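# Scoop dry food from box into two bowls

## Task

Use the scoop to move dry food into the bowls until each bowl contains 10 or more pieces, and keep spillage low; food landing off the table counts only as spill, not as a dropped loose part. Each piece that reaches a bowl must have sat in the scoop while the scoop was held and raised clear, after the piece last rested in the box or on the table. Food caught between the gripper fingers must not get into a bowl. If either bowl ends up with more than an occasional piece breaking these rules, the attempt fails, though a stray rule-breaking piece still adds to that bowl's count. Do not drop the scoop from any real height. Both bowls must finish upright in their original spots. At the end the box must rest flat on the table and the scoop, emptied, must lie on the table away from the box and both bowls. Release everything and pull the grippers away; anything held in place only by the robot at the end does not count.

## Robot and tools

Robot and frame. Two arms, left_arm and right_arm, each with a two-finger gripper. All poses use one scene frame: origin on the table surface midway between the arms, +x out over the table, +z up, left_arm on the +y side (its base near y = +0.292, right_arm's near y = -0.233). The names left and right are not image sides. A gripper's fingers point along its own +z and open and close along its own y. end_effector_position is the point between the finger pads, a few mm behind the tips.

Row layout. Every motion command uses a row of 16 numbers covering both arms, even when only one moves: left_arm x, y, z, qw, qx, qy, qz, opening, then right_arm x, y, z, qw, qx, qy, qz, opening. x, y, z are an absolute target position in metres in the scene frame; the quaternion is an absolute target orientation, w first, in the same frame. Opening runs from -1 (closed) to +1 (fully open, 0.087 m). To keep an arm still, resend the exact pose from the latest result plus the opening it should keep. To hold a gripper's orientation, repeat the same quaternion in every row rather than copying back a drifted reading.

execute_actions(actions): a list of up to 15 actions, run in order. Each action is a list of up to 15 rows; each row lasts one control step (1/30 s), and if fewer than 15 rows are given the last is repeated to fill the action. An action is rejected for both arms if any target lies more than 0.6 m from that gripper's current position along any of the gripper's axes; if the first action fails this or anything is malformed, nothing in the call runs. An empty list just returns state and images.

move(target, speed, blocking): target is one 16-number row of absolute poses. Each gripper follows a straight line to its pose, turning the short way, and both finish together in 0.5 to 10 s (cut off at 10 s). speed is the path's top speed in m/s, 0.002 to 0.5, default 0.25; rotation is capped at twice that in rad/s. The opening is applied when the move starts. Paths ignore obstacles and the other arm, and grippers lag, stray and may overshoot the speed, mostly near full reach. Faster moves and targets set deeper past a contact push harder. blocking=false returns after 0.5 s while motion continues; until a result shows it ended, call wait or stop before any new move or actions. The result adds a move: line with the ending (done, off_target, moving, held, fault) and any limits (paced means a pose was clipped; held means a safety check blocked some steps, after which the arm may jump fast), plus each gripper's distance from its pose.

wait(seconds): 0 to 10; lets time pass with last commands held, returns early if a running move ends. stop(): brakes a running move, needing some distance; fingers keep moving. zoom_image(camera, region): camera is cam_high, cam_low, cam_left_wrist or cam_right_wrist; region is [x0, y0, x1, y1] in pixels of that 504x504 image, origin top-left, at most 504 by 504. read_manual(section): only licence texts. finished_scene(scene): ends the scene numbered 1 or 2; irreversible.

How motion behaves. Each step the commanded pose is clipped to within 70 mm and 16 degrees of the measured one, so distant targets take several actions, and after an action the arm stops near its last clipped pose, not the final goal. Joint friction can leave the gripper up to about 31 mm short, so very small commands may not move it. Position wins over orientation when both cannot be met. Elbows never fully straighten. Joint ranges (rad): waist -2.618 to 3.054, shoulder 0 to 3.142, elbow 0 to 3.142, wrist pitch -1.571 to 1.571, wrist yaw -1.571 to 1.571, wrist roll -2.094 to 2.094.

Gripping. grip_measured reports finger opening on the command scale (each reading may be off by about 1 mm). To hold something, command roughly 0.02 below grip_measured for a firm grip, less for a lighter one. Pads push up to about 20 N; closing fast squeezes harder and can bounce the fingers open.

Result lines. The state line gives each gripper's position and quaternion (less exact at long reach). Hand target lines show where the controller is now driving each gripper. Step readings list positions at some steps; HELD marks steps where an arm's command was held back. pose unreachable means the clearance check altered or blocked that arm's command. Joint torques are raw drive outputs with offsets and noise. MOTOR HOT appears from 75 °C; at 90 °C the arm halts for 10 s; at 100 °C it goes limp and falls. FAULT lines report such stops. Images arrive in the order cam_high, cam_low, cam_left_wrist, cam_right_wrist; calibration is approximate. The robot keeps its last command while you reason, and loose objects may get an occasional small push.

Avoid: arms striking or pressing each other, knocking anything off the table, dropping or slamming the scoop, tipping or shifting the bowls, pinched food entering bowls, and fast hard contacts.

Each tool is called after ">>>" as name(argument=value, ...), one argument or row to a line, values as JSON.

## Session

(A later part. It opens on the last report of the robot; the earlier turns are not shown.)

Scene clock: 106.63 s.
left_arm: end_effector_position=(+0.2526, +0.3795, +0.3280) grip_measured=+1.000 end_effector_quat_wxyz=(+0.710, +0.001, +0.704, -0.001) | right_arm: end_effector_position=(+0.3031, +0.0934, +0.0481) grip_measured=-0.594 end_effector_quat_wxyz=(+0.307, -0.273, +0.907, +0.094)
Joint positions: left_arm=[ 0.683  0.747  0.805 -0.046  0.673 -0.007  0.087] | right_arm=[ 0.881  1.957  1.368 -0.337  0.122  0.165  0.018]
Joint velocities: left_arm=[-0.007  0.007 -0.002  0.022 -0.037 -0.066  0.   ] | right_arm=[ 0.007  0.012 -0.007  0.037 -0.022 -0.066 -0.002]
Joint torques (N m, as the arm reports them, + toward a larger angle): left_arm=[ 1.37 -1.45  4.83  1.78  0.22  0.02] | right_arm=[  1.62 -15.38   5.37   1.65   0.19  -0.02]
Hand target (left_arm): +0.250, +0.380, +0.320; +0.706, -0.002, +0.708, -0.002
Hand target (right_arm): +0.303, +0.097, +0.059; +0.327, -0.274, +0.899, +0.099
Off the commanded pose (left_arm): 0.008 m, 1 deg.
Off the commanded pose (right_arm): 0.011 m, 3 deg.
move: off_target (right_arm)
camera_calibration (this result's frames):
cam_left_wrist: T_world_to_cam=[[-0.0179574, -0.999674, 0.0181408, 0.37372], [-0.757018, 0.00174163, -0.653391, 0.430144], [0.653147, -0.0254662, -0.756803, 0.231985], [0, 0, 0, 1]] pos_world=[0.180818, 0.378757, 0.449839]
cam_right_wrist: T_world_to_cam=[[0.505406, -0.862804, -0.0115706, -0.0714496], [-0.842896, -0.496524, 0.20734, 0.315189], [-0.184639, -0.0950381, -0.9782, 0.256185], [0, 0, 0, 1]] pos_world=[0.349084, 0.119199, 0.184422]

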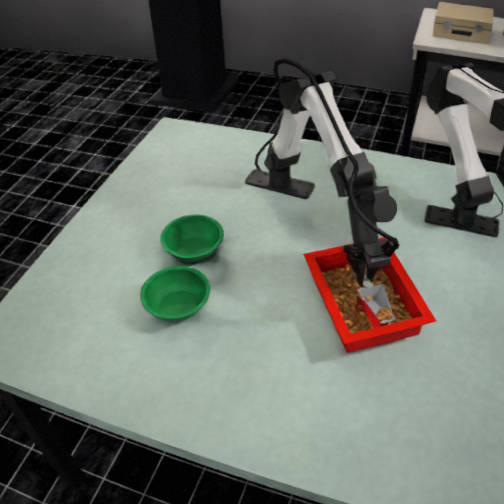

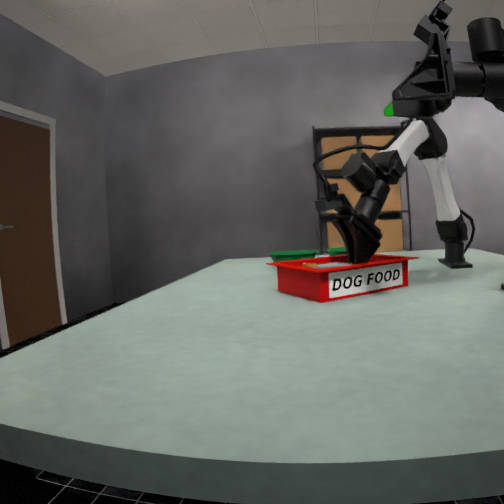

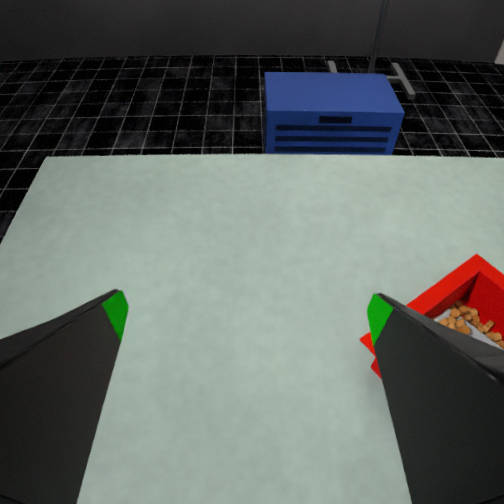

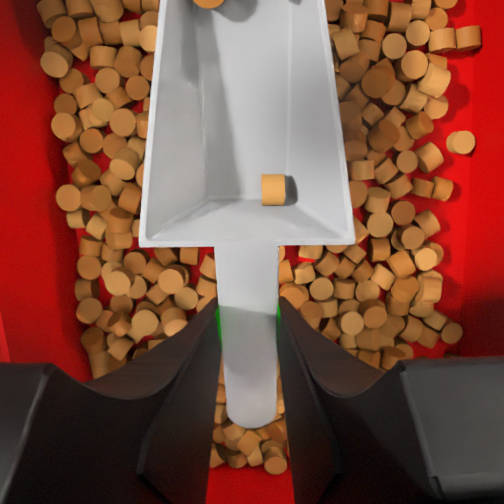

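>>> move(
  target=[0.25,0.38,0.32,0.706,-0.002,0.708,-0.002,1, 0.285,0.085,0.13,0.4192,-0.2628,0.8595,0.1282,-0.68],
  speed=0.08,
)

>>> zoom_image(
  camera="cam_high",
  region=[300, 190, 440, 330],
)

Scene clock: 118.13 s.
left_arm: end_effector_position=(+0.2526, +0.3795, +0.3280) grip_measured=+1.000 end_effector_quat_wxyz=(+0.710, +0.001, +0.704, -0.001) | right_arm: end_effector_position=(+0.2859, +0.0823, +0.1213) grip_measured=-0.594 end_effector_quat_wxyz=(+0.401, -0.260, +0.870, +0.124)
Joint positions: left_arm=[ 0.683  0.747  0.805 -0.046  0.673 -0.007  0.087] | right_arm=[ 0.911  1.678  1.195 -0.235  0.175  0.16   0.018]
Joint velocities: left_arm=[-0.012 -0.027 -0.002  0.037  0.022 -0.066  0.   ] | right_arm=[-0.007 -0.017 -0.007  0.037 -0.022 -0.007 -0.   ]
Joint torques (N m, as the arm reports them, + toward a larger angle): left_arm=[ 1.31 -1.5   4.73  1.74  0.21  0.04] | right_arm=[  1.51 -12.38   5.68   1.93   0.19  -0.03]
Hand target (left_arm): +0.250, +0.380, +0.320; +0.706, -0.002, +0.708, -0.002
Hand target (right_arm): +0.285, +0.084, +0.130; +0.419, -0.262, +0.860, +0.128
Off the commanded pose (left_arm): 0.008 m, 1 deg.
Off the commanded pose (right_arm): 0.009 m, 2 deg.
move: done
camera_calibration (this result's frames):
cam_left_wrist: T_world_to_cam=[[-0.0179574, -0.999674, 0.0181408, 0.37372], [-0.757018, 0.00174163, -0.653391, 0.430144], [0.653147, -0.0254662, -0.756803, 0.231985], [0, 0, 0, 1]] pos_world=[0.180818, 0.378757, 0.449839]
cam_right_wrist: T_world_to_cam=[[0.507173, -0.861406, -0.027496, -0.0701567], [-0.861756, -0.507319, -0.00189675, 0.31168], [-0.0123154, 0.0246568, -0.99962, 0.267028], [0, 0, 0, 1]] pos_world=[0.307462, 0.0911035, 0.265589]

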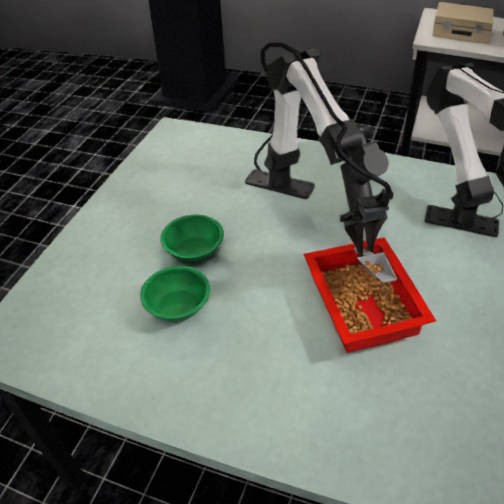

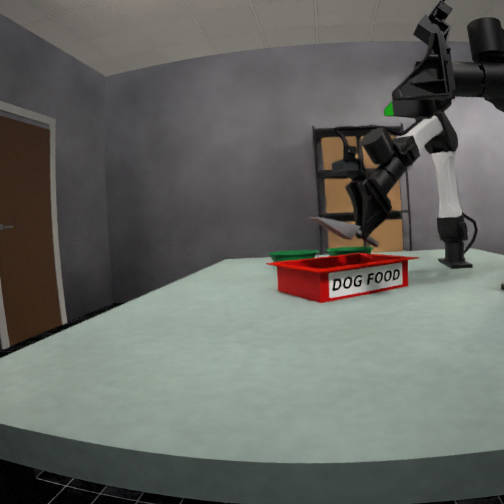

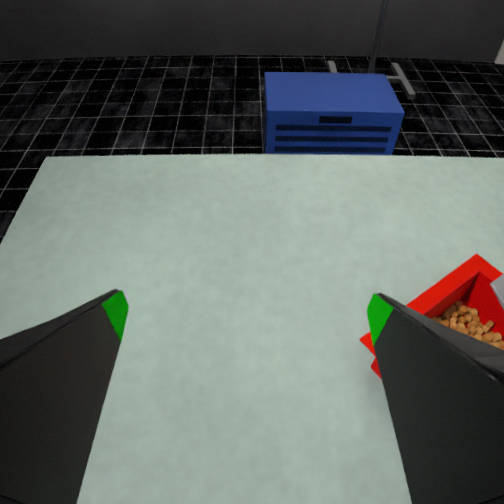

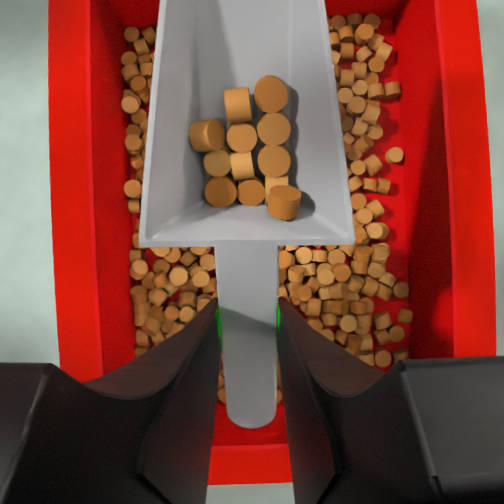

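Region (300, 190, 440, 330) of cam_high's 504x504 image, scaled by 3.600, with more detail than that image has.

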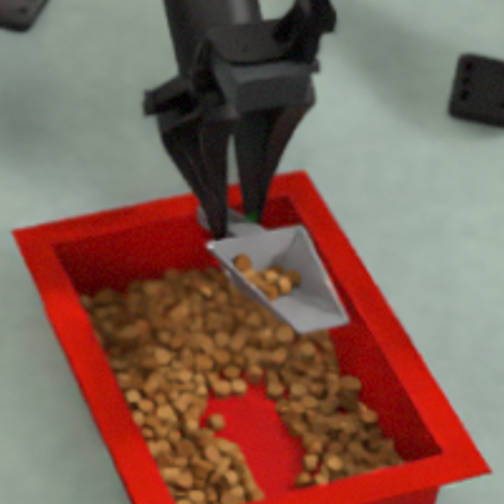

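>>> move(
  target=[0.25,0.38,0.32,0.706,-0.002,0.708,-0.002,1, 0.35,-0.29,0.135,0.382,0.0564,0.9222,-0.0233,-0.68],
  speed=0.16,
)

>>> move(
  target=[0.25,0.38,0.32,0.706,-0.002,0.708,-0.002,1, 0.35,-0.295,0.13,0.2583,0.0589,0.9641,-0.0158,-0.68],
  speed=0.1,
)

Scene clock: 157.97 s.
left_arm: end_effector_position=(+0.2526, +0.3795, +0.3280) grip_measured=+1.000 end_effector_quat_wxyz=(+0.710, +0.001, +0.704, -0.001) | right_arm: end_effector_position=(+0.3461, -0.2867, +0.1249) grip_measured=-0.594 end_effector_quat_wxyz=(+0.368, +0.060, +0.927, -0.028)
Joint positions: left_arm=[ 0.683  0.747  0.805 -0.046  0.673 -0.007  0.087] | right_arm=[-0.046  1.496  1.09  -0.408  0.003 -0.008  0.018]
Joint velocities: left_arm=[ 0.007  0.007  0.002 -0.022  0.007 -0.037  0.   ] | right_arm=[-0.012 -0.017 -0.017 -0.007 -0.007  0.037 -0.001]
Joint torques (N m, as the arm reports them, + toward a larger angle): left_arm=[ 1.38 -1.36  4.9   1.71  0.25  0.18] | right_arm=[ 0.28 -7.01  9.88  1.59 -0.16 -0.06]
Hand target (left_arm): +0.250, +0.380, +0.320; +0.706, -0.002, +0.708, -0.002
Hand target (right_arm): +0.356, -0.289, +0.135; +0.382, +0.055, +0.922, -0.026
Off the commanded pose (left_arm): 0.008 m, 1 deg.
Off the commanded pose (right_arm): 0.011 m, 2 deg.
move: off_target (right_arm)
camera_calibration (this result's frames):
cam_left_wrist: T_world_to_cam=[[-0.0179574, -0.999674, 0.0181408, 0.37372], [-0.757018, 0.00174163, -0.653391, 0.430144], [0.653147, -0.0254662, -0.756803, 0.231985], [0, 0, 0, 1]] pos_world=[0.180818, 0.378757, 0.449839]
cam_right_wrist: T_world_to_cam=[[-0.186027, -0.982525, -0.00613929, -0.215946], [-0.977063, 0.184327, 0.106639, 0.401057], [-0.103644, 0.0258363, -0.994279, 0.311816], [0, 0, 0, 1]] pos_world=[0.384004, -0.294154, 0.265937]

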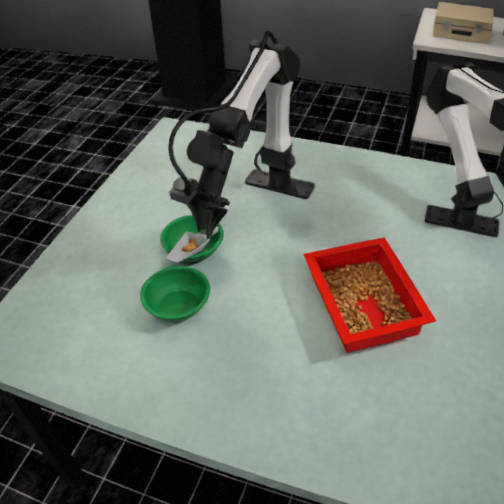

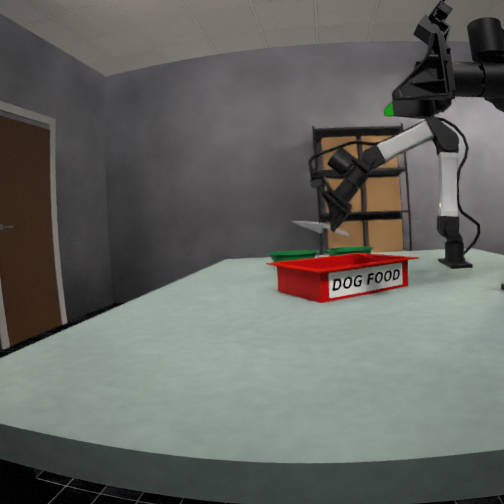

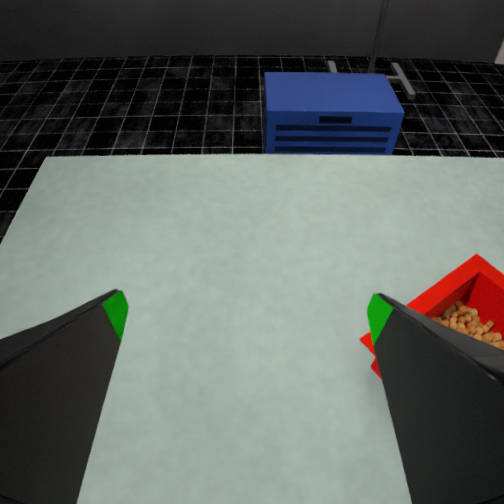

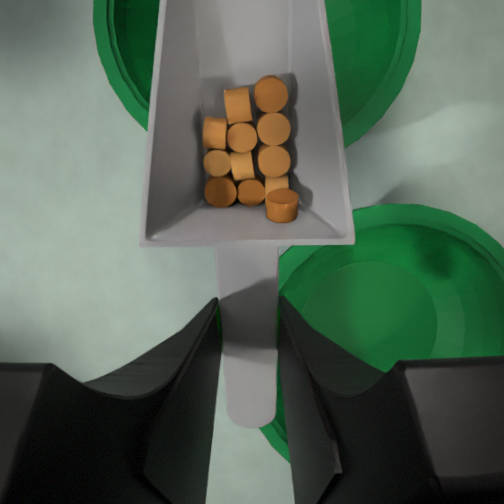

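Scene clock: 159.67 s.
left_arm: end_effector_position=(+0.2526, +0.3795, +0.3280) grip_measured=+1.000 end_effector_quat_wxyz=(+0.710, +0.001, +0.704, -0.001) | right_arm: end_effector_position=(+0.3424, -0.2910, +0.1233) grip_measured=-0.594 end_effector_quat_wxyz=(+0.248, +0.060, +0.967, -0.018)
Joint positions: left_arm=[ 0.683  0.747  0.805 -0.046  0.673 -0.007  0.087] | right_arm=[-0.062  1.69   1.396 -0.775 -0.009 -0.026  0.018]
Joint velocities: left_arm=[ 0.002 -0.007 -0.002  0.037  0.022 -0.007  0.   ] | right_arm=[-0.002 -0.002  0.002 -0.022  0.007 -0.022  0.001]
Joint torques (N m, as the arm reports them, + toward a larger angle): left_arm=[ 1.35 -1.66  4.8   1.73  0.19  0.12] | right_arm=[-0.06 -8.84  9.54  1.26 -0.16 -0.08]
Hand target (left_arm): +0.250, +0.380, +0.320; +0.706, -0.002, +0.708, -0.002
Hand target (right_arm): +0.350, -0.295, +0.130; +0.259, +0.059, +0.964, -0.016
Off the commanded pose (left_arm): 0.008 m, 1 deg.
Off the commanded pose (right_arm): 0.011 m, 1 deg.
move: off_target (right_arm)
camera_calibration (this result's frames):
cam_left_wrist: T_world_to_cam=[[-0.0179574, -0.999674, 0.0181408, 0.37372], [-0.757018, 0.00174163, -0.653391, 0.430144], [0.653147, -0.0254662, -0.756803, 0.231985], [0, 0, 0, 1]] pos_world=[0.180818, 0.378757, 0.449839]
cam_right_wrist: T_world_to_cam=[[-0.180281, -0.983605, 0.00446879, -0.224432], [-0.920064, 0.170238, 0.352849, 0.344436], [-0.347824, 0.0595003, -0.93567, 0.396126], [0, 0, 0, 1]] pos_world=[0.414225, -0.302958, 0.250113]

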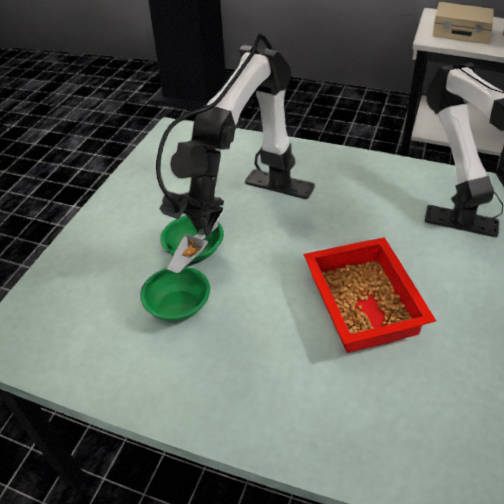

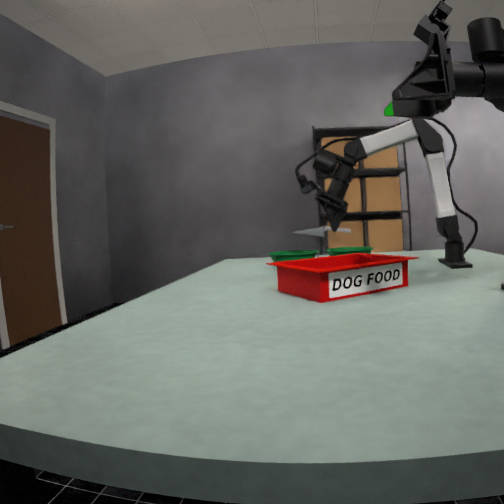

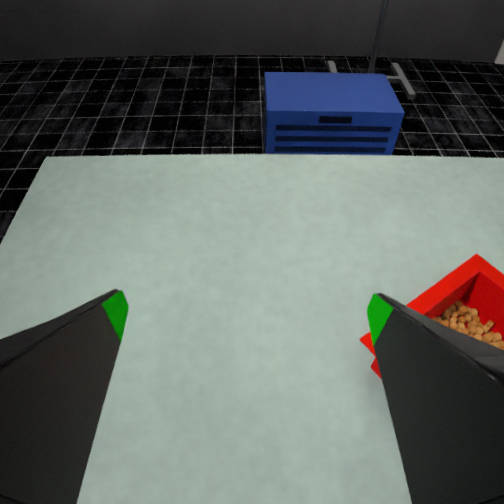

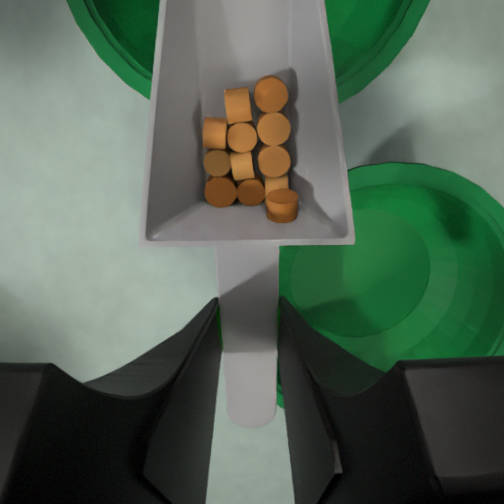

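Centered. Pour.

>>> move(
  target=[0.25,0.38,0.32,0.706,-0.002,0.708,-0.002,1, 0.342,-0.294,0.126,-0.03,0.061,0.9977,0.002,-0.68],
  speed=0.1,
)

>>> zoom_image(
  camera="cam_high",
  region=[110, 170, 290, 350],
)

Scene clock: 177.27 s.
left_arm: end_effector_position=(+0.2526, +0.3795, +0.3280) grip_measured=+1.000 end_effector_quat_wxyz=(+0.710, +0.001, +0.704, -0.001) | right_arm: end_effector_position=(+0.3397, -0.2906, +0.1212) grip_measured=-0.594 end_effector_quat_wxyz=(-0.009, +0.063, +0.998, +0.006)
Joint positions: left_arm=[ 0.683  0.747  0.805 -0.046  0.673 -0.007  0.087] | right_arm=[-0.062  2.237  2.191 -1.545 -0.009 -0.026  0.018]
Joint velocities: left_arm=[ 0.012 -0.007  0.007 -0.081 -0.022 -0.007  0.   ] | right_arm=[-0.002 -0.002  0.007 -0.007 -0.022  0.066  0.   ]
Joint torques (N m, as the arm reports them, + toward a larger angle): left_arm=[ 1.22 -1.59  4.78  1.76  0.19  0.14] | right_arm=[  0.7  -13.61   8.44   0.25   0.07  -0.02]
Hand target (left_arm): +0.250, +0.380, +0.320; +0.706, -0.002, +0.708, -0.002
Hand target (right_arm): +0.342, -0.294, +0.125; -0.004, +0.060, +0.998, +0.001
Off the commanded pose (left_arm): 0.008 m, 1 deg.
Off the commanded pose (right_arm): 0.006 m, 2 deg.
joint sent to its limit (right arm) — the command would take joint 4 (wrist pitch) past its lower limit, so that joint was sent only as far as its limit.
move: done
camera_calibration (this result's frames):
cam_left_wrist: T_world_to_cam=[[-0.0179574, -0.999674, 0.0181408, 0.37372], [-0.757018, 0.00174163, -0.653391, 0.430144], [0.653147, -0.0254662, -0.756803, 0.231985], [0, 0, 0, 1]] pos_world=[0.180818, 0.378757, 0.449839]
cam_right_wrist: T_world_to_cam=[[-0.173876, -0.984596, 0.0183876, -0.22867], [-0.623497, 0.124522, 0.771846, 0.177792], [-0.762246, 0.122741, -0.635544, 0.515938], [0, 0, 0, 1]] pos_world=[0.464365, -0.310613, 0.194878]

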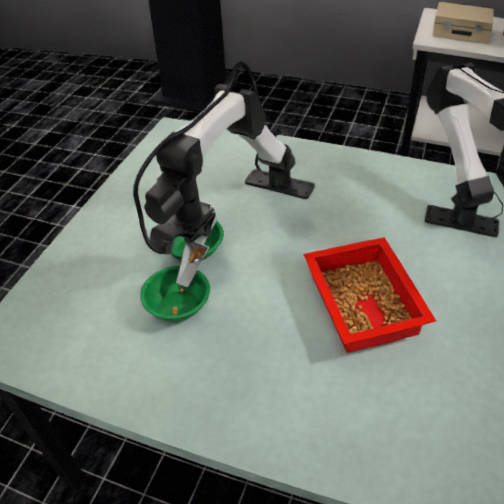

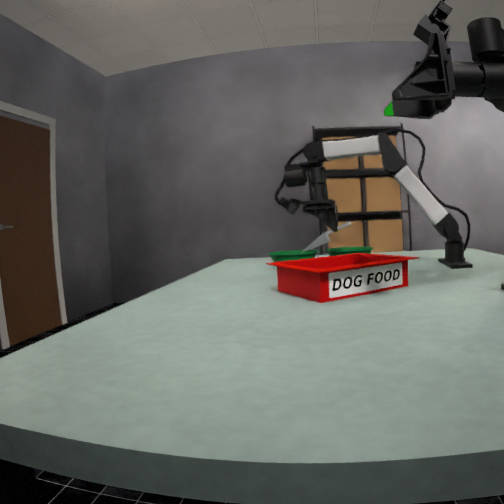

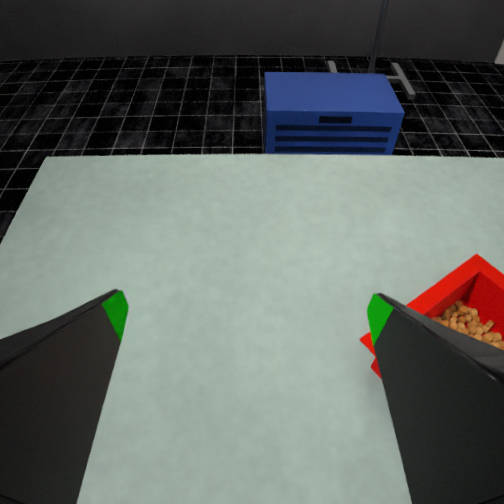

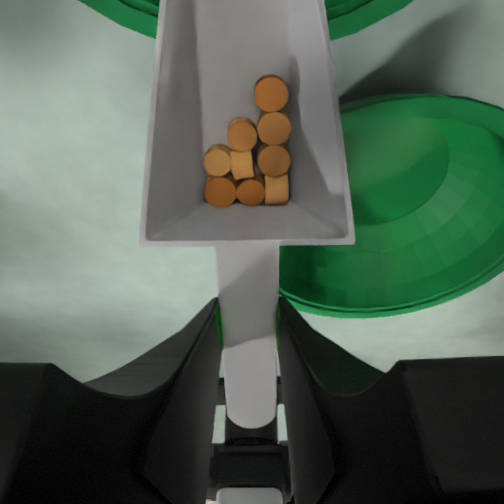

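Region (110, 170, 290, 350) of cam_high's 504x504 image, scaled by 2.800, with more detail than that image has.

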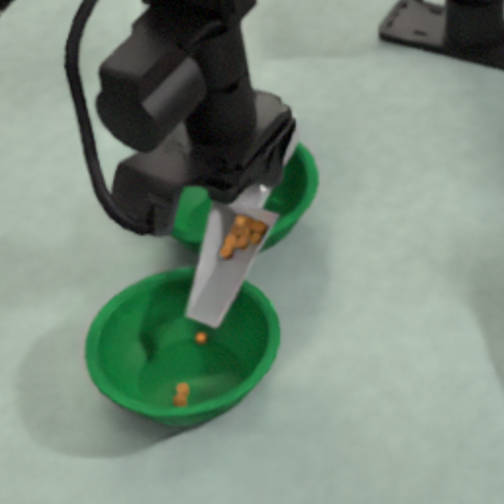

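>>> execute_actions(
  actions=[
    [[0.25,0.38,0.32,0.706,-0.002,0.708,-0.002,1,0.365,-0.296,0.126,-0.03,0.061,0.9977,0.002,-0.68],[0.25,0.38,0.32,0.706,-0.002,0.708,-0.002,1,0.365,-0.296,0.126,-0.03,0.061,0.9977,0.002,-0.68],[0.25,0.38,0.32,0.706,-0.002,0.708,-0.002,1,0.365,-0.296,0.126,-0.03,0.061,0.9977,0.002,-0.68],[0.25,0.38,0.32,0.706,-0.002,0.708,-0.002,1,0.365,-0.296,0.126,-0.03,0.061,0.9977,0.002,-0.68],[0.25,0.38,0.32,0.706,-0.002,0.708,-0.002,1,0.328,-0.292,0.126,-0.03,0.061,0.9977,0.002,-0.68],[0.25,0.38,0.32,0.706,-0.002,0.708,-0.002,1,0.328,-0.292,0.126,-0.03,0.061,0.9977,0.002,-0.68],[0.25,0.38,0.32,0.706,-0.002,0.708,-0.002,1,0.328,-0.292,0.126,-0.03,0.061,0.9977,0.002,-0.68],[0.25,0.38,0.32,0.706,-0.002,0.708,-0.002,1,0.328,-0.292,0.126,-0.03,0.061,0.9977,0.002,-0.68],[0.25,0.38,0.32,0.706,-0.002,0.708,-0.002,1,0.365,-0.296,0.126,-0.03,0.061,0.9977,0.002,-0.68],[0.25,0.38,0.32,0.706,-0.002,0.708,-0.002,1,0.365,-0.296,0.126,-0.03,0.061,0.9977,0.002,-0.68],[0.25,0.38,0.32,0.706,-0.002,0.708,-0.002,1,0.365,-0.296,0.126,-0.03,0.061,0.9977,0.002,-0.68],[0.25,0.38,0.32,0.706,-0.002,0.708,-0.002,1,0.365,-0.296,0.126,-0.03,0.061,0.9977,0.002,-0.68],[0.25,0.38,0.32,0.706,-0.002,0.708,-0.002,1,0.328,-0.292,0.126,-0.03,0.061,0.9977,0.002,-0.68],[0.25,0.38,0.32,0.706,-0.002,0.708,-0.002,1,0.328,-0.292,0.126,-0.03,0.061,0.9977,0.002,-0.68],[0.25,0.38,0.32,0.706,-0.002,0.708,-0.002,1,0.328,-0.292,0.126,-0.03,0.061,0.9977,0.002,-0.68]],
    [[0.25,0.38,0.32,0.706,-0.002,0.708,-0.002,1,0.342,-0.294,0.126,-0.03,0.061,0.9977,0.002,-0.68]],
  ],
)

>>> zoom_image(
  camera="cam_high",
  region=[110, 170, 290, 350],
)

Scene clock: 201.13 s.
left_arm: end_effector_position=(+0.2526, +0.3795, +0.3280) grip_measured=+1.000 end_effector_quat_wxyz=(+0.710, +0.001, +0.704, -0.001) | right_arm: end_effector_position=(+0.3403, -0.2907, +0.1193) grip_measured=-0.594 end_effector_quat_wxyz=(-0.014, +0.063, +0.998, +0.006)
Joint positions: left_arm=[ 0.683  0.747  0.805 -0.046  0.673 -0.007  0.087] | right_arm=[-0.062  2.252  2.207 -1.555 -0.009 -0.026  0.018]
Joint velocities: left_arm=[-0.012 -0.007  0.017 -0.022 -0.081 -0.022  0.   ] | right_arm=[-0.022 -0.012 -0.022 -0.037 -0.051 -0.007  0.   ]
Joint torques (N m, as the arm reports them, + toward a larger angle): left_arm=[ 1.38 -1.69  4.88  1.77  0.16  0.1 ] | right_arm=[  0.59 -15.32   6.91   0.32   0.11  -0.03]
Hand target (left_arm): +0.250, +0.380, +0.320; +0.706, -0.002, +0.708, -0.002
Hand target (right_arm): +0.342, -0.294, +0.125; -0.005, +0.061, +0.998, -0.000
Off the commanded pose (left_arm): 0.008 m, 1 deg.
Off the commanded pose (right_arm): 0.008 m, 2 deg.
joint sent to its limit (right arm) — the command would take joint 4 (wrist pitch) past its lower limit, so that joint was sent only as far as its limit.
Step readings (end_effector_position; steps 1 to 15: 1st action; 16 to 30: 2nd action):
0: left_arm (+0.2526, +0.3795, +0.3280) | right_arm (+0.3394, -0.2905, +0.1212)
1: left_arm (+0.2526, +0.3795, +0.3280) | right_arm (+0.3415, -0.2909, +0.1223)
2: left_arm (+0.2526, +0.3795, +0.3280) | right_arm (+0.3490, -0.2920, +0.1231)
4: left_arm (+0.2526, +0.3795, +0.3280) | right_arm (+0.3589, -0.2935, +0.1235)
8: left_arm (+0.2526, +0.3795, +0.3280) | right_arm (+0.3409, -0.2908, +0.1182)
15: left_arm (+0.2526, +0.3795, +0.3280) | right_arm (+0.3461, -0.2916, +0.1186)
16: left_arm (+0.2526, +0.3795, +0.3280) | right_arm (+0.3415, -0.2909, +0.1190)
17: left_arm (+0.2526, +0.3795, +0.3280) | right_arm (+0.3403, -0.2907, +0.1193)
19: left_arm (+0.2526, +0.3795, +0.3280) | right_arm (+0.3403, -0.2907, +0.1193)
23: left_arm (+0.2526, +0.3795, +0.3280) | right_arm (+0.3403, -0.2907, +0.1193)
30: end_effector_position above
camera_calibration (this result's frames):
cam_left_wrist: T_world_to_cam=[[-0.0179574, -0.999674, 0.0181408, 0.37372], [-0.757018, 0.00174163, -0.653391, 0.430144], [0.653147, -0.0254662, -0.756803, 0.231985], [0, 0, 0, 1]] pos_world=[0.180818, 0.378757, 0.449839]
cam_right_wrist: T_world_to_cam=[[-0.173694, -0.984624, 0.0186115, -0.228716], [-0.615899, 0.123357, 0.778107, 0.176046], [-0.768439, 0.12369, -0.627855, 0.516683], [0, 0, 0, 1]] pos_world=[0.465739, -0.310824, 0.191676]

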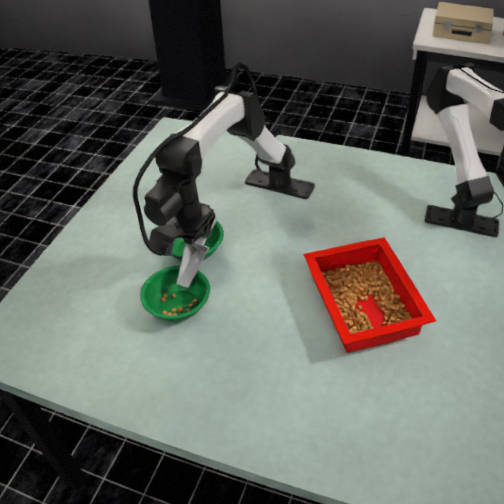

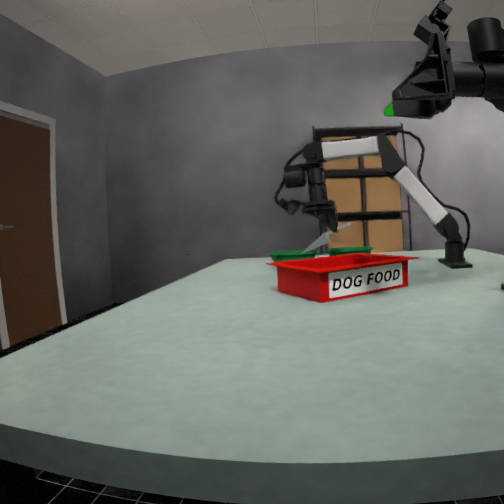

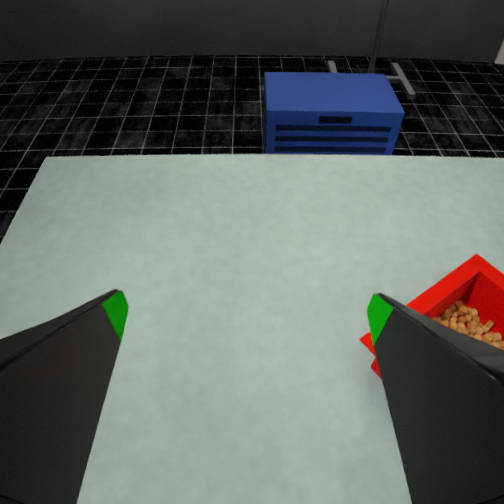

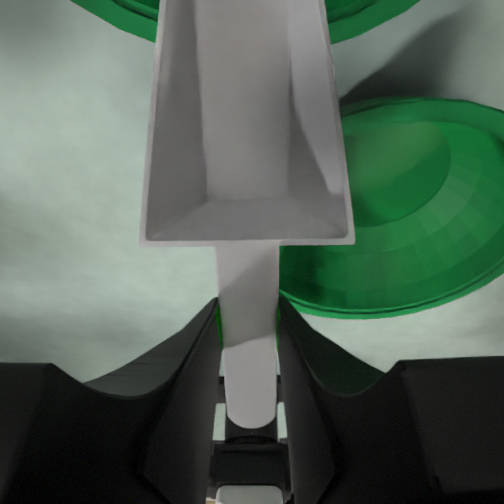

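Region (110, 170, 290, 350) of cam_high's 504x504 image, scaled by 2.800, with more detail than that image has.

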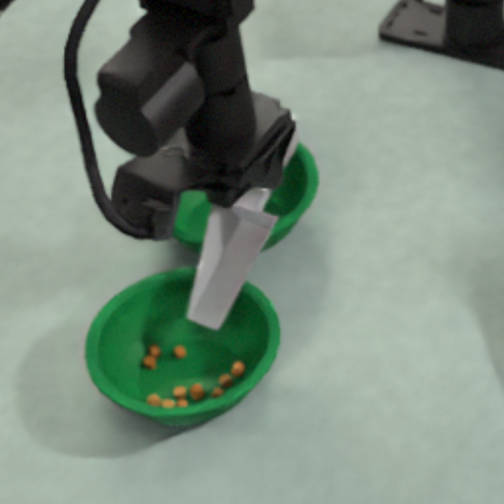

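>>> execute_actions(
  actions=[],
)

Scene clock: 225.33 s.
left_arm: end_effector_position=(+0.2526, +0.3795, +0.3280) grip_measured=+1.000 end_effector_quat_wxyz=(+0.710, +0.001, +0.704, -0.001) | right_arm: end_effector_position=(+0.3403, -0.2907, +0.1193) grip_measured=-0.594 end_effector_quat_wxyz=(-0.014, +0.063, +0.998, +0.006)
Joint positions: left_arm=[ 0.683  0.747  0.805 -0.046  0.673 -0.007  0.087] | right_arm=[-0.062  2.252  2.207 -1.555 -0.009 -0.026  0.018]
Joint velocities: left_arm=[-0.012  0.002  0.002 -0.007 -0.037 -0.081  0.   ] | right_arm=[ 0.002 -0.002  0.007 -0.007  0.066  0.066 -0.001]
Joint torques (N m, as the arm reports them, + toward a larger angle): left_arm=[ 1.4  -1.29  4.82  1.72  0.23  0.08] | right_arm=[  0.56 -15.33   6.84   0.27   0.08  -0.04]
Hand target (left_arm): +0.250, +0.380, +0.320; +0.706, -0.002, +0.708, -0.002
Hand target (right_arm): +0.342, -0.294, +0.125; -0.005, +0.061, +0.998, -0.000
Off the commanded pose (left_arm): 0.008 m, 1 deg.
Off the commanded pose (right_arm): 0.008 m, 2 deg.
camera_calibration (this result's frames):
cam_left_wrist: T_world_to_cam=[[-0.0179574, -0.999674, 0.0181408, 0.37372], [-0.757018, 0.00174163, -0.653391, 0.430144], [0.653147, -0.0254662, -0.756803, 0.231985], [0, 0, 0, 1]] pos_world=[0.180818, 0.378757, 0.449839]
cam_right_wrist: T_world_to_cam=[[-0.173694, -0.984624, 0.0186115, -0.228716], [-0.615899, 0.123357, 0.778107, 0.176046], [-0.768439, 0.12369, -0.627855, 0.516683], [0, 0, 0, 1]] pos_world=[0.465739, -0.310824, 0.191676]

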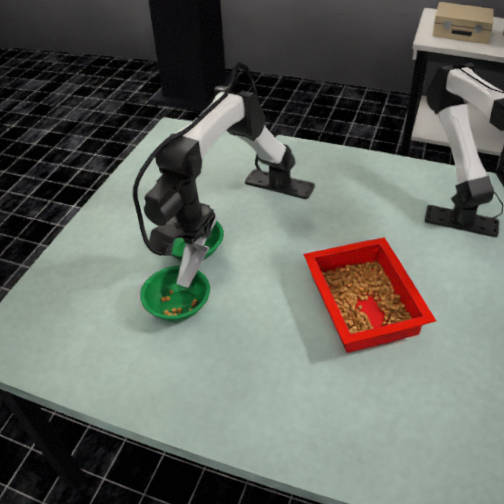

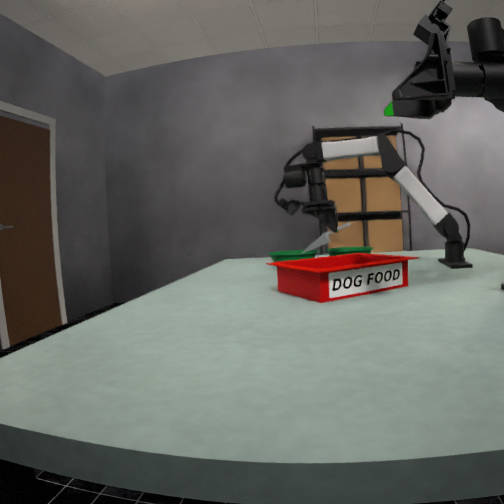

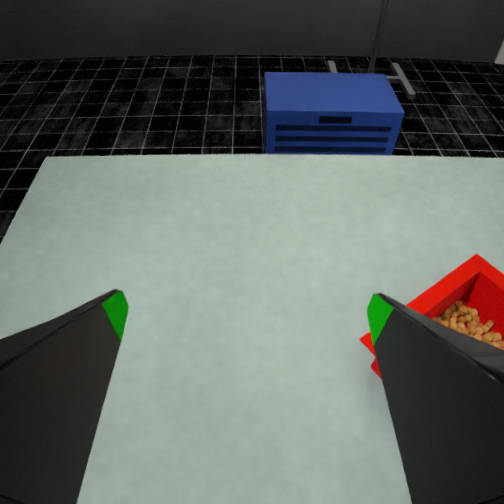

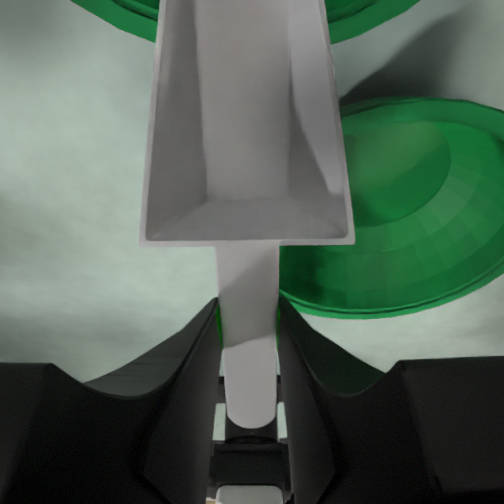

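>>> move(
  target=[0.25,0.38,0.32,0.706,-0.002,0.708,-0.002,1, 0.245,0.075,0.15,0.043,-0.148,0.988,0.006,-0.68],
  speed=0.25,
)

>>> move(
  target=[0.25,0.38,0.32,0.706,-0.002,0.708,-0.002,1, 0.245,0.075,0.095,-0.03,-0.148,0.988,-0.004,-0.68],
  speed=0.08,
)

>>> zoom_image(
  camera="cam_high",
  region=[260,170,450,360],
)

Scene clock: 235.47 s.
left_arm: end_effector_position=(+0.2526, +0.3795, +0.3280) grip_measured=+1.000 end_effector_quat_wxyz=(+0.710, +0.001, +0.704, -0.001) | right_arm: end_effector_position=(+0.2334, +0.0748, +0.1448) grip_measured=-0.594 end_effector_quat_wxyz=(+0.044, -0.156, +0.987, +0.019)
Joint positions: left_arm=[ 0.683  0.747  0.805 -0.046  0.673 -0.007  0.087] | right_arm=[ 0.896  2.243  2.313 -1.547  0.024  0.492  0.018]
Joint velocities: left_arm=[ 0.002  0.007 -0.007  0.037 -0.007 -0.007  0.   ] | right_arm=[-0.012 -0.002 -0.012 -0.11   0.037  0.037 -0.001]
Joint torques (N m, as the arm reports them, + toward a larger angle): left_arm=[ 1.44 -1.7   4.78  1.77  0.16  0.11] | right_arm=[  0.37 -13.99   8.37   0.47   0.15   0.1 ]
Hand target (left_arm): +0.250, +0.380, +0.320; +0.706, -0.002, +0.708, -0.002
Hand target (right_arm): +0.239, +0.074, +0.150; +0.055, -0.147, +0.987, +0.019
Off the commanded pose (left_arm): 0.008 m, 1 deg.
Off the commanded pose (right_arm): 0.013 m, 2 deg.
joint sent to its limit (right arm) — the command would take joint 4 (wrist pitch) past its lower limit, so that joint was sent only as far as its limit.
move: off_target (right_arm)
camera_calibration (this result's frames):
cam_left_wrist: T_world_to_cam=[[-0.0179574, -0.999674, 0.0181408, 0.37372], [-0.757018, 0.00174163, -0.653391, 0.430144], [0.653147, -0.0254662, -0.756803, 0.231985], [0, 0, 0, 1]] pos_world=[0.180818, 0.378757, 0.449839]
cam_right_wrist: T_world_to_cam=[[0.259711, -0.965686, -0.000612729, 0.012284], [-0.69321, -0.186873, 0.696088, 0.0983353], [-0.672317, -0.180357, -0.717956, 0.418696], [0, 0, 0, 1]] pos_world=[0.346473, 0.105753, 0.232163]

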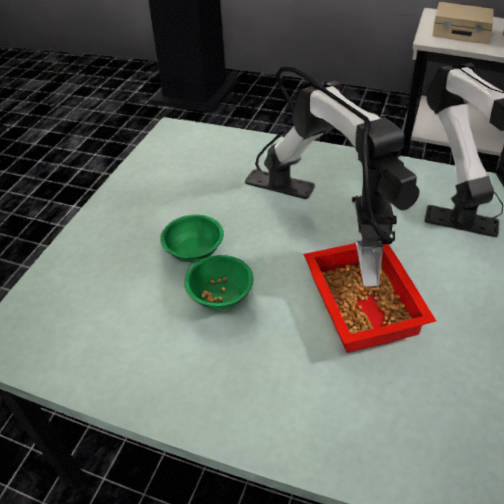

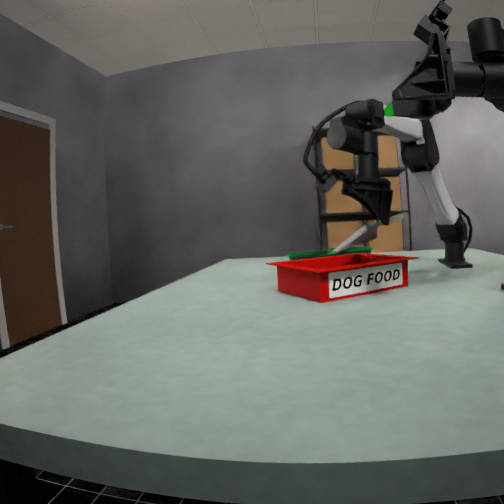

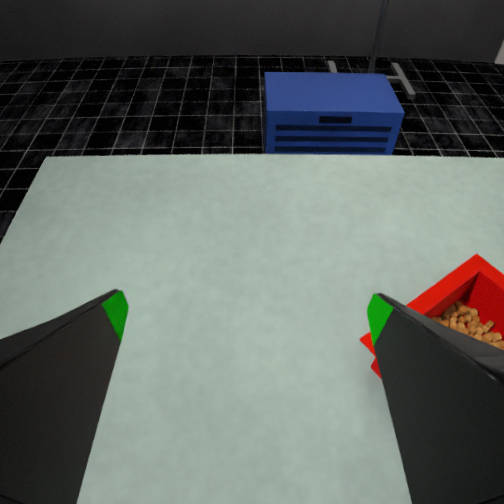

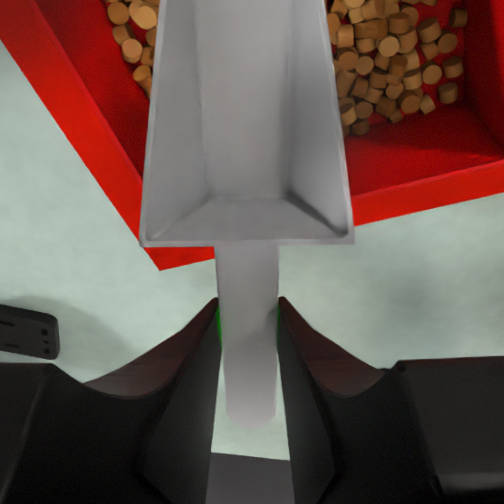

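Scene clock: 236.77 s.
left_arm: end_effector_position=(+0.2526, +0.3795, +0.3280) grip_measured=+1.000 end_effector_quat_wxyz=(+0.710, +0.001, +0.704, -0.001) | right_arm: end_effector_position=(+0.2398, +0.0733, +0.0894) grip_measured=-0.594 end_effector_quat_wxyz=(-0.023, -0.147, +0.989, -0.006)
Joint positions: left_arm=[ 0.683  0.747  0.805 -0.046  0.673 -0.007  0.087] | right_arm=[ 0.866  2.395  2.329 -1.55  -0.018  0.481  0.018]
Joint velocities: left_arm=[-0.012  0.002 -0.002  0.037 -0.11  -0.081  0.   ] | right_arm=[-0.007 -0.017 -0.002 -0.051 -0.022 -0.022 -0.   ]
Joint torques (N m, as the arm reports them, + toward a larger angle): left_arm=[ 1.63 -1.63  4.82  1.75  0.17  0.09] | right_arm=[  0.09 -15.14   8.59   0.21  -0.16  -0.06]
Hand target (left_arm): +0.250, +0.380, +0.320; +0.706, -0.002, +0.708, -0.002
Hand target (right_arm): +0.245, +0.075, +0.094; -0.019, -0.147, +0.989, +0.005
Off the commanded pose (left_arm): 0.008 m, 1 deg.
Off the commanded pose (right_arm): 0.008 m, 1 deg.
joint sent to its limit (right arm) — the command would take joint 4 (wrist pitch) past its lower limit, so that joint was sent only as far as its limit.
move: done
camera_calibration (this result's frames):
cam_left_wrist: T_world_to_cam=[[-0.0179574, -0.999674, 0.0181408, 0.37372], [-0.757018, 0.00174163, -0.653391, 0.430144], [0.653147, -0.0254662, -0.756803, 0.231985], [0, 0, 0, 1]] pos_world=[0.180818, 0.378757, 0.449839]
cam_right_wrist: T_world_to_cam=[[0.244777, -0.968972, 0.0343029, 0.00987403], [-0.602107, -0.124181, 0.788699, 0.106296], [-0.759968, -0.21371, -0.613822, 0.3971], [0, 0, 0, 1]] pos_world=[0.363368, 0.107632, 0.159575]

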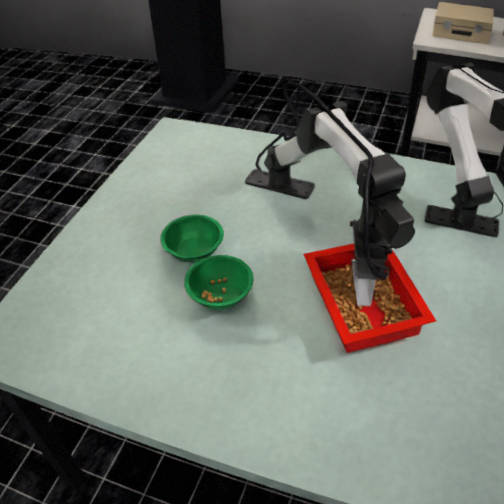

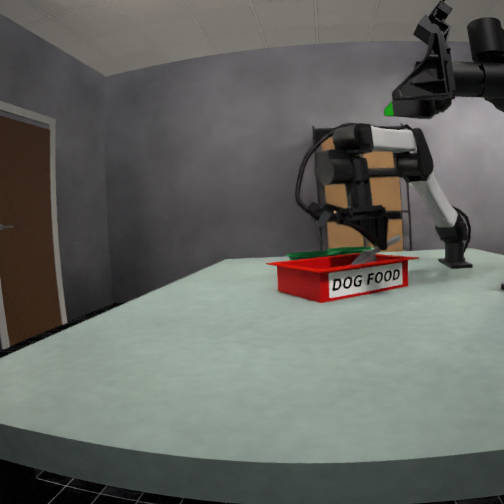

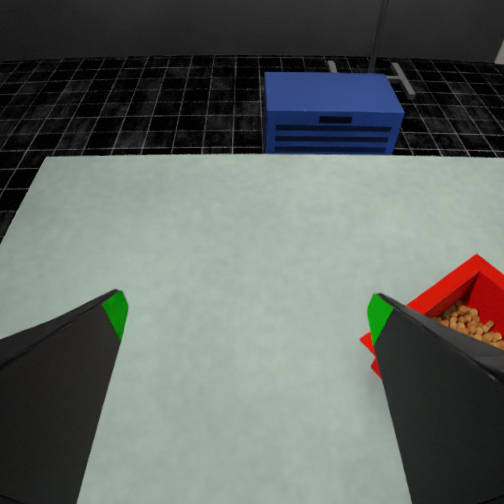

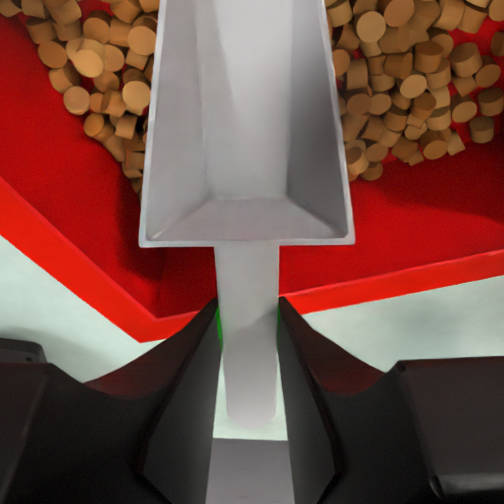

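Region (260, 170, 450, 360) of cam_high's 504x504 image, scaled by 2.653, with more detail than that image has.

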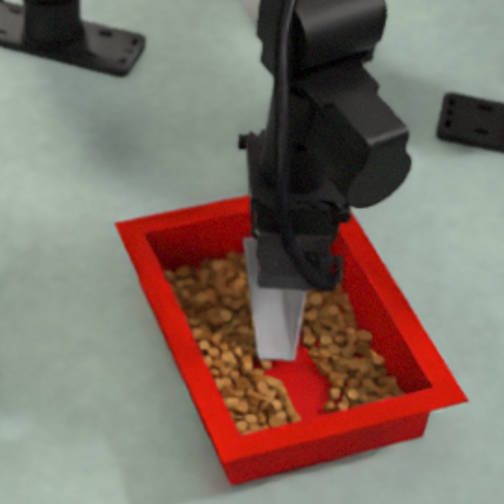

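>>> move(
  target=[0.25,0.38,0.32,0.706,-0.002,0.708,-0.002,1, 0.25,0.078,0.078,-0.02,-0.148,0.988,-0.003,-0.68],
  speed=0.04,
)

>>> zoom_image(
  camera="cam_high",
  region=[260,170,450,360],
)

Scene clock: 247.97 s.
left_arm: end_effector_position=(+0.2526, +0.3795, +0.3280) grip_measured=+1.000 end_effector_quat_wxyz=(+0.710, +0.001, +0.704, -0.001) | right_arm: end_effector_position=(+0.2456, +0.0789, +0.0824) grip_measured=-0.594 end_effector_quat_wxyz=(-0.017, -0.147, +0.989, -0.002)
Joint positions: left_arm=[ 0.683  0.747  0.805 -0.046  0.673 -0.007  0.087] | right_arm=[ 0.866  2.418  2.345 -1.527 -0.017  0.48   0.018]
Joint velocities: left_arm=[ 0.007  0.012 -0.002 -0.037  0.007 -0.051  0.   ] | right_arm=[ 0.002 -0.002 -0.002  0.066  0.022 -0.007 -0.   ]
Joint torques (N m, as the arm reports them, + toward a larger angle): left_arm=[ 1.55 -1.55  4.68  1.79  0.23  0.14] | right_arm=[  0.11 -13.75   7.84   0.26  -0.03  -0.06]
Hand target (left_arm): +0.250, +0.380, +0.320; +0.706, -0.002, +0.708, -0.002
Hand target (right_arm): +0.250, +0.078, +0.078; -0.019, -0.148, +0.989, -0.003
Off the commanded pose (left_arm): 0.008 m, 1 deg.
Off the commanded pose (right_arm): 0.006 m, 0 deg.
move: done
camera_calibration (this result's frames):
cam_left_wrist: T_world_to_cam=[[-0.0179574, -0.999674, 0.0181408, 0.37372], [-0.757018, 0.00174163, -0.653391, 0.430144], [0.653147, -0.0254662, -0.756803, 0.231985], [0, 0, 0, 1]] pos_world=[0.180818, 0.378757, 0.449839]
cam_right_wrist: T_world_to_cam=[[0.244826, -0.969188, 0.0271121, 0.0147325], [-0.610592, -0.132399, 0.780799, 0.119456], [-0.753152, -0.207715, -0.624193, 0.39712], [0, 0, 0, 1]] pos_world=[0.368424, 0.112582, 0.154208]

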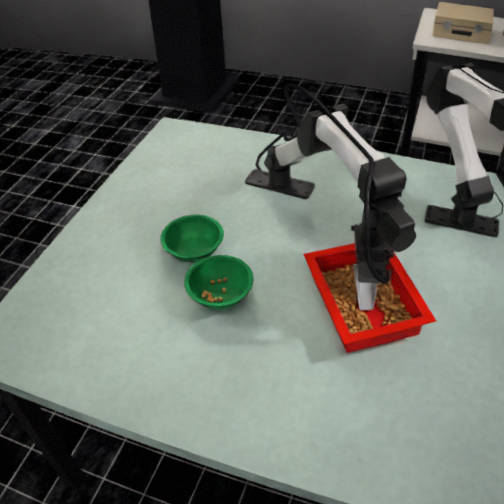

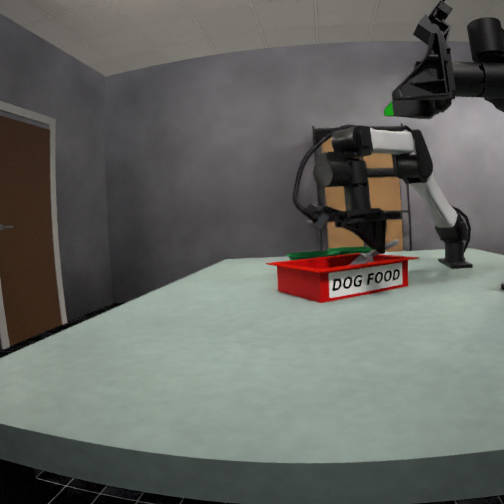

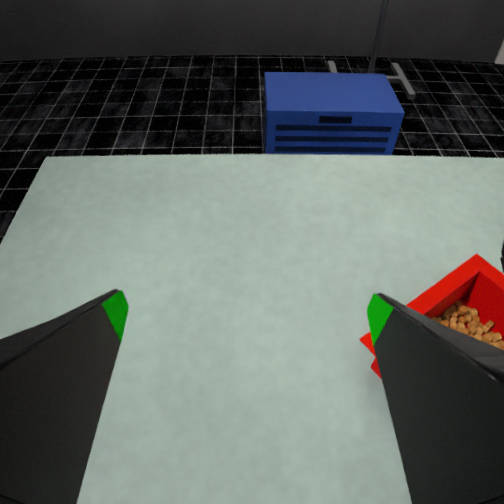

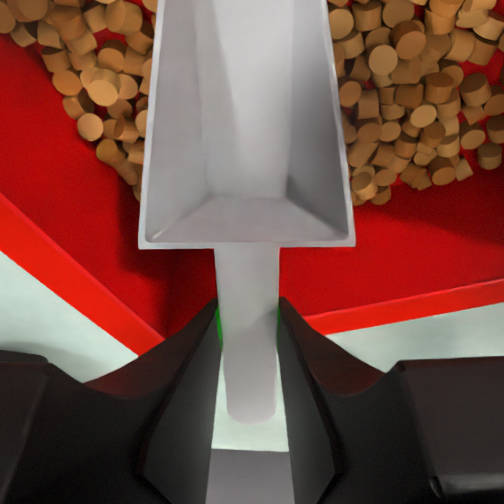

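Region (260, 170, 450, 360) of cam_high's 504x504 image, scaled by 2.653, with more detail than that image has.

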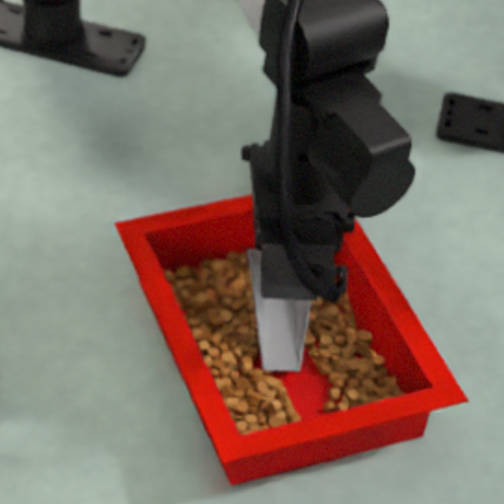

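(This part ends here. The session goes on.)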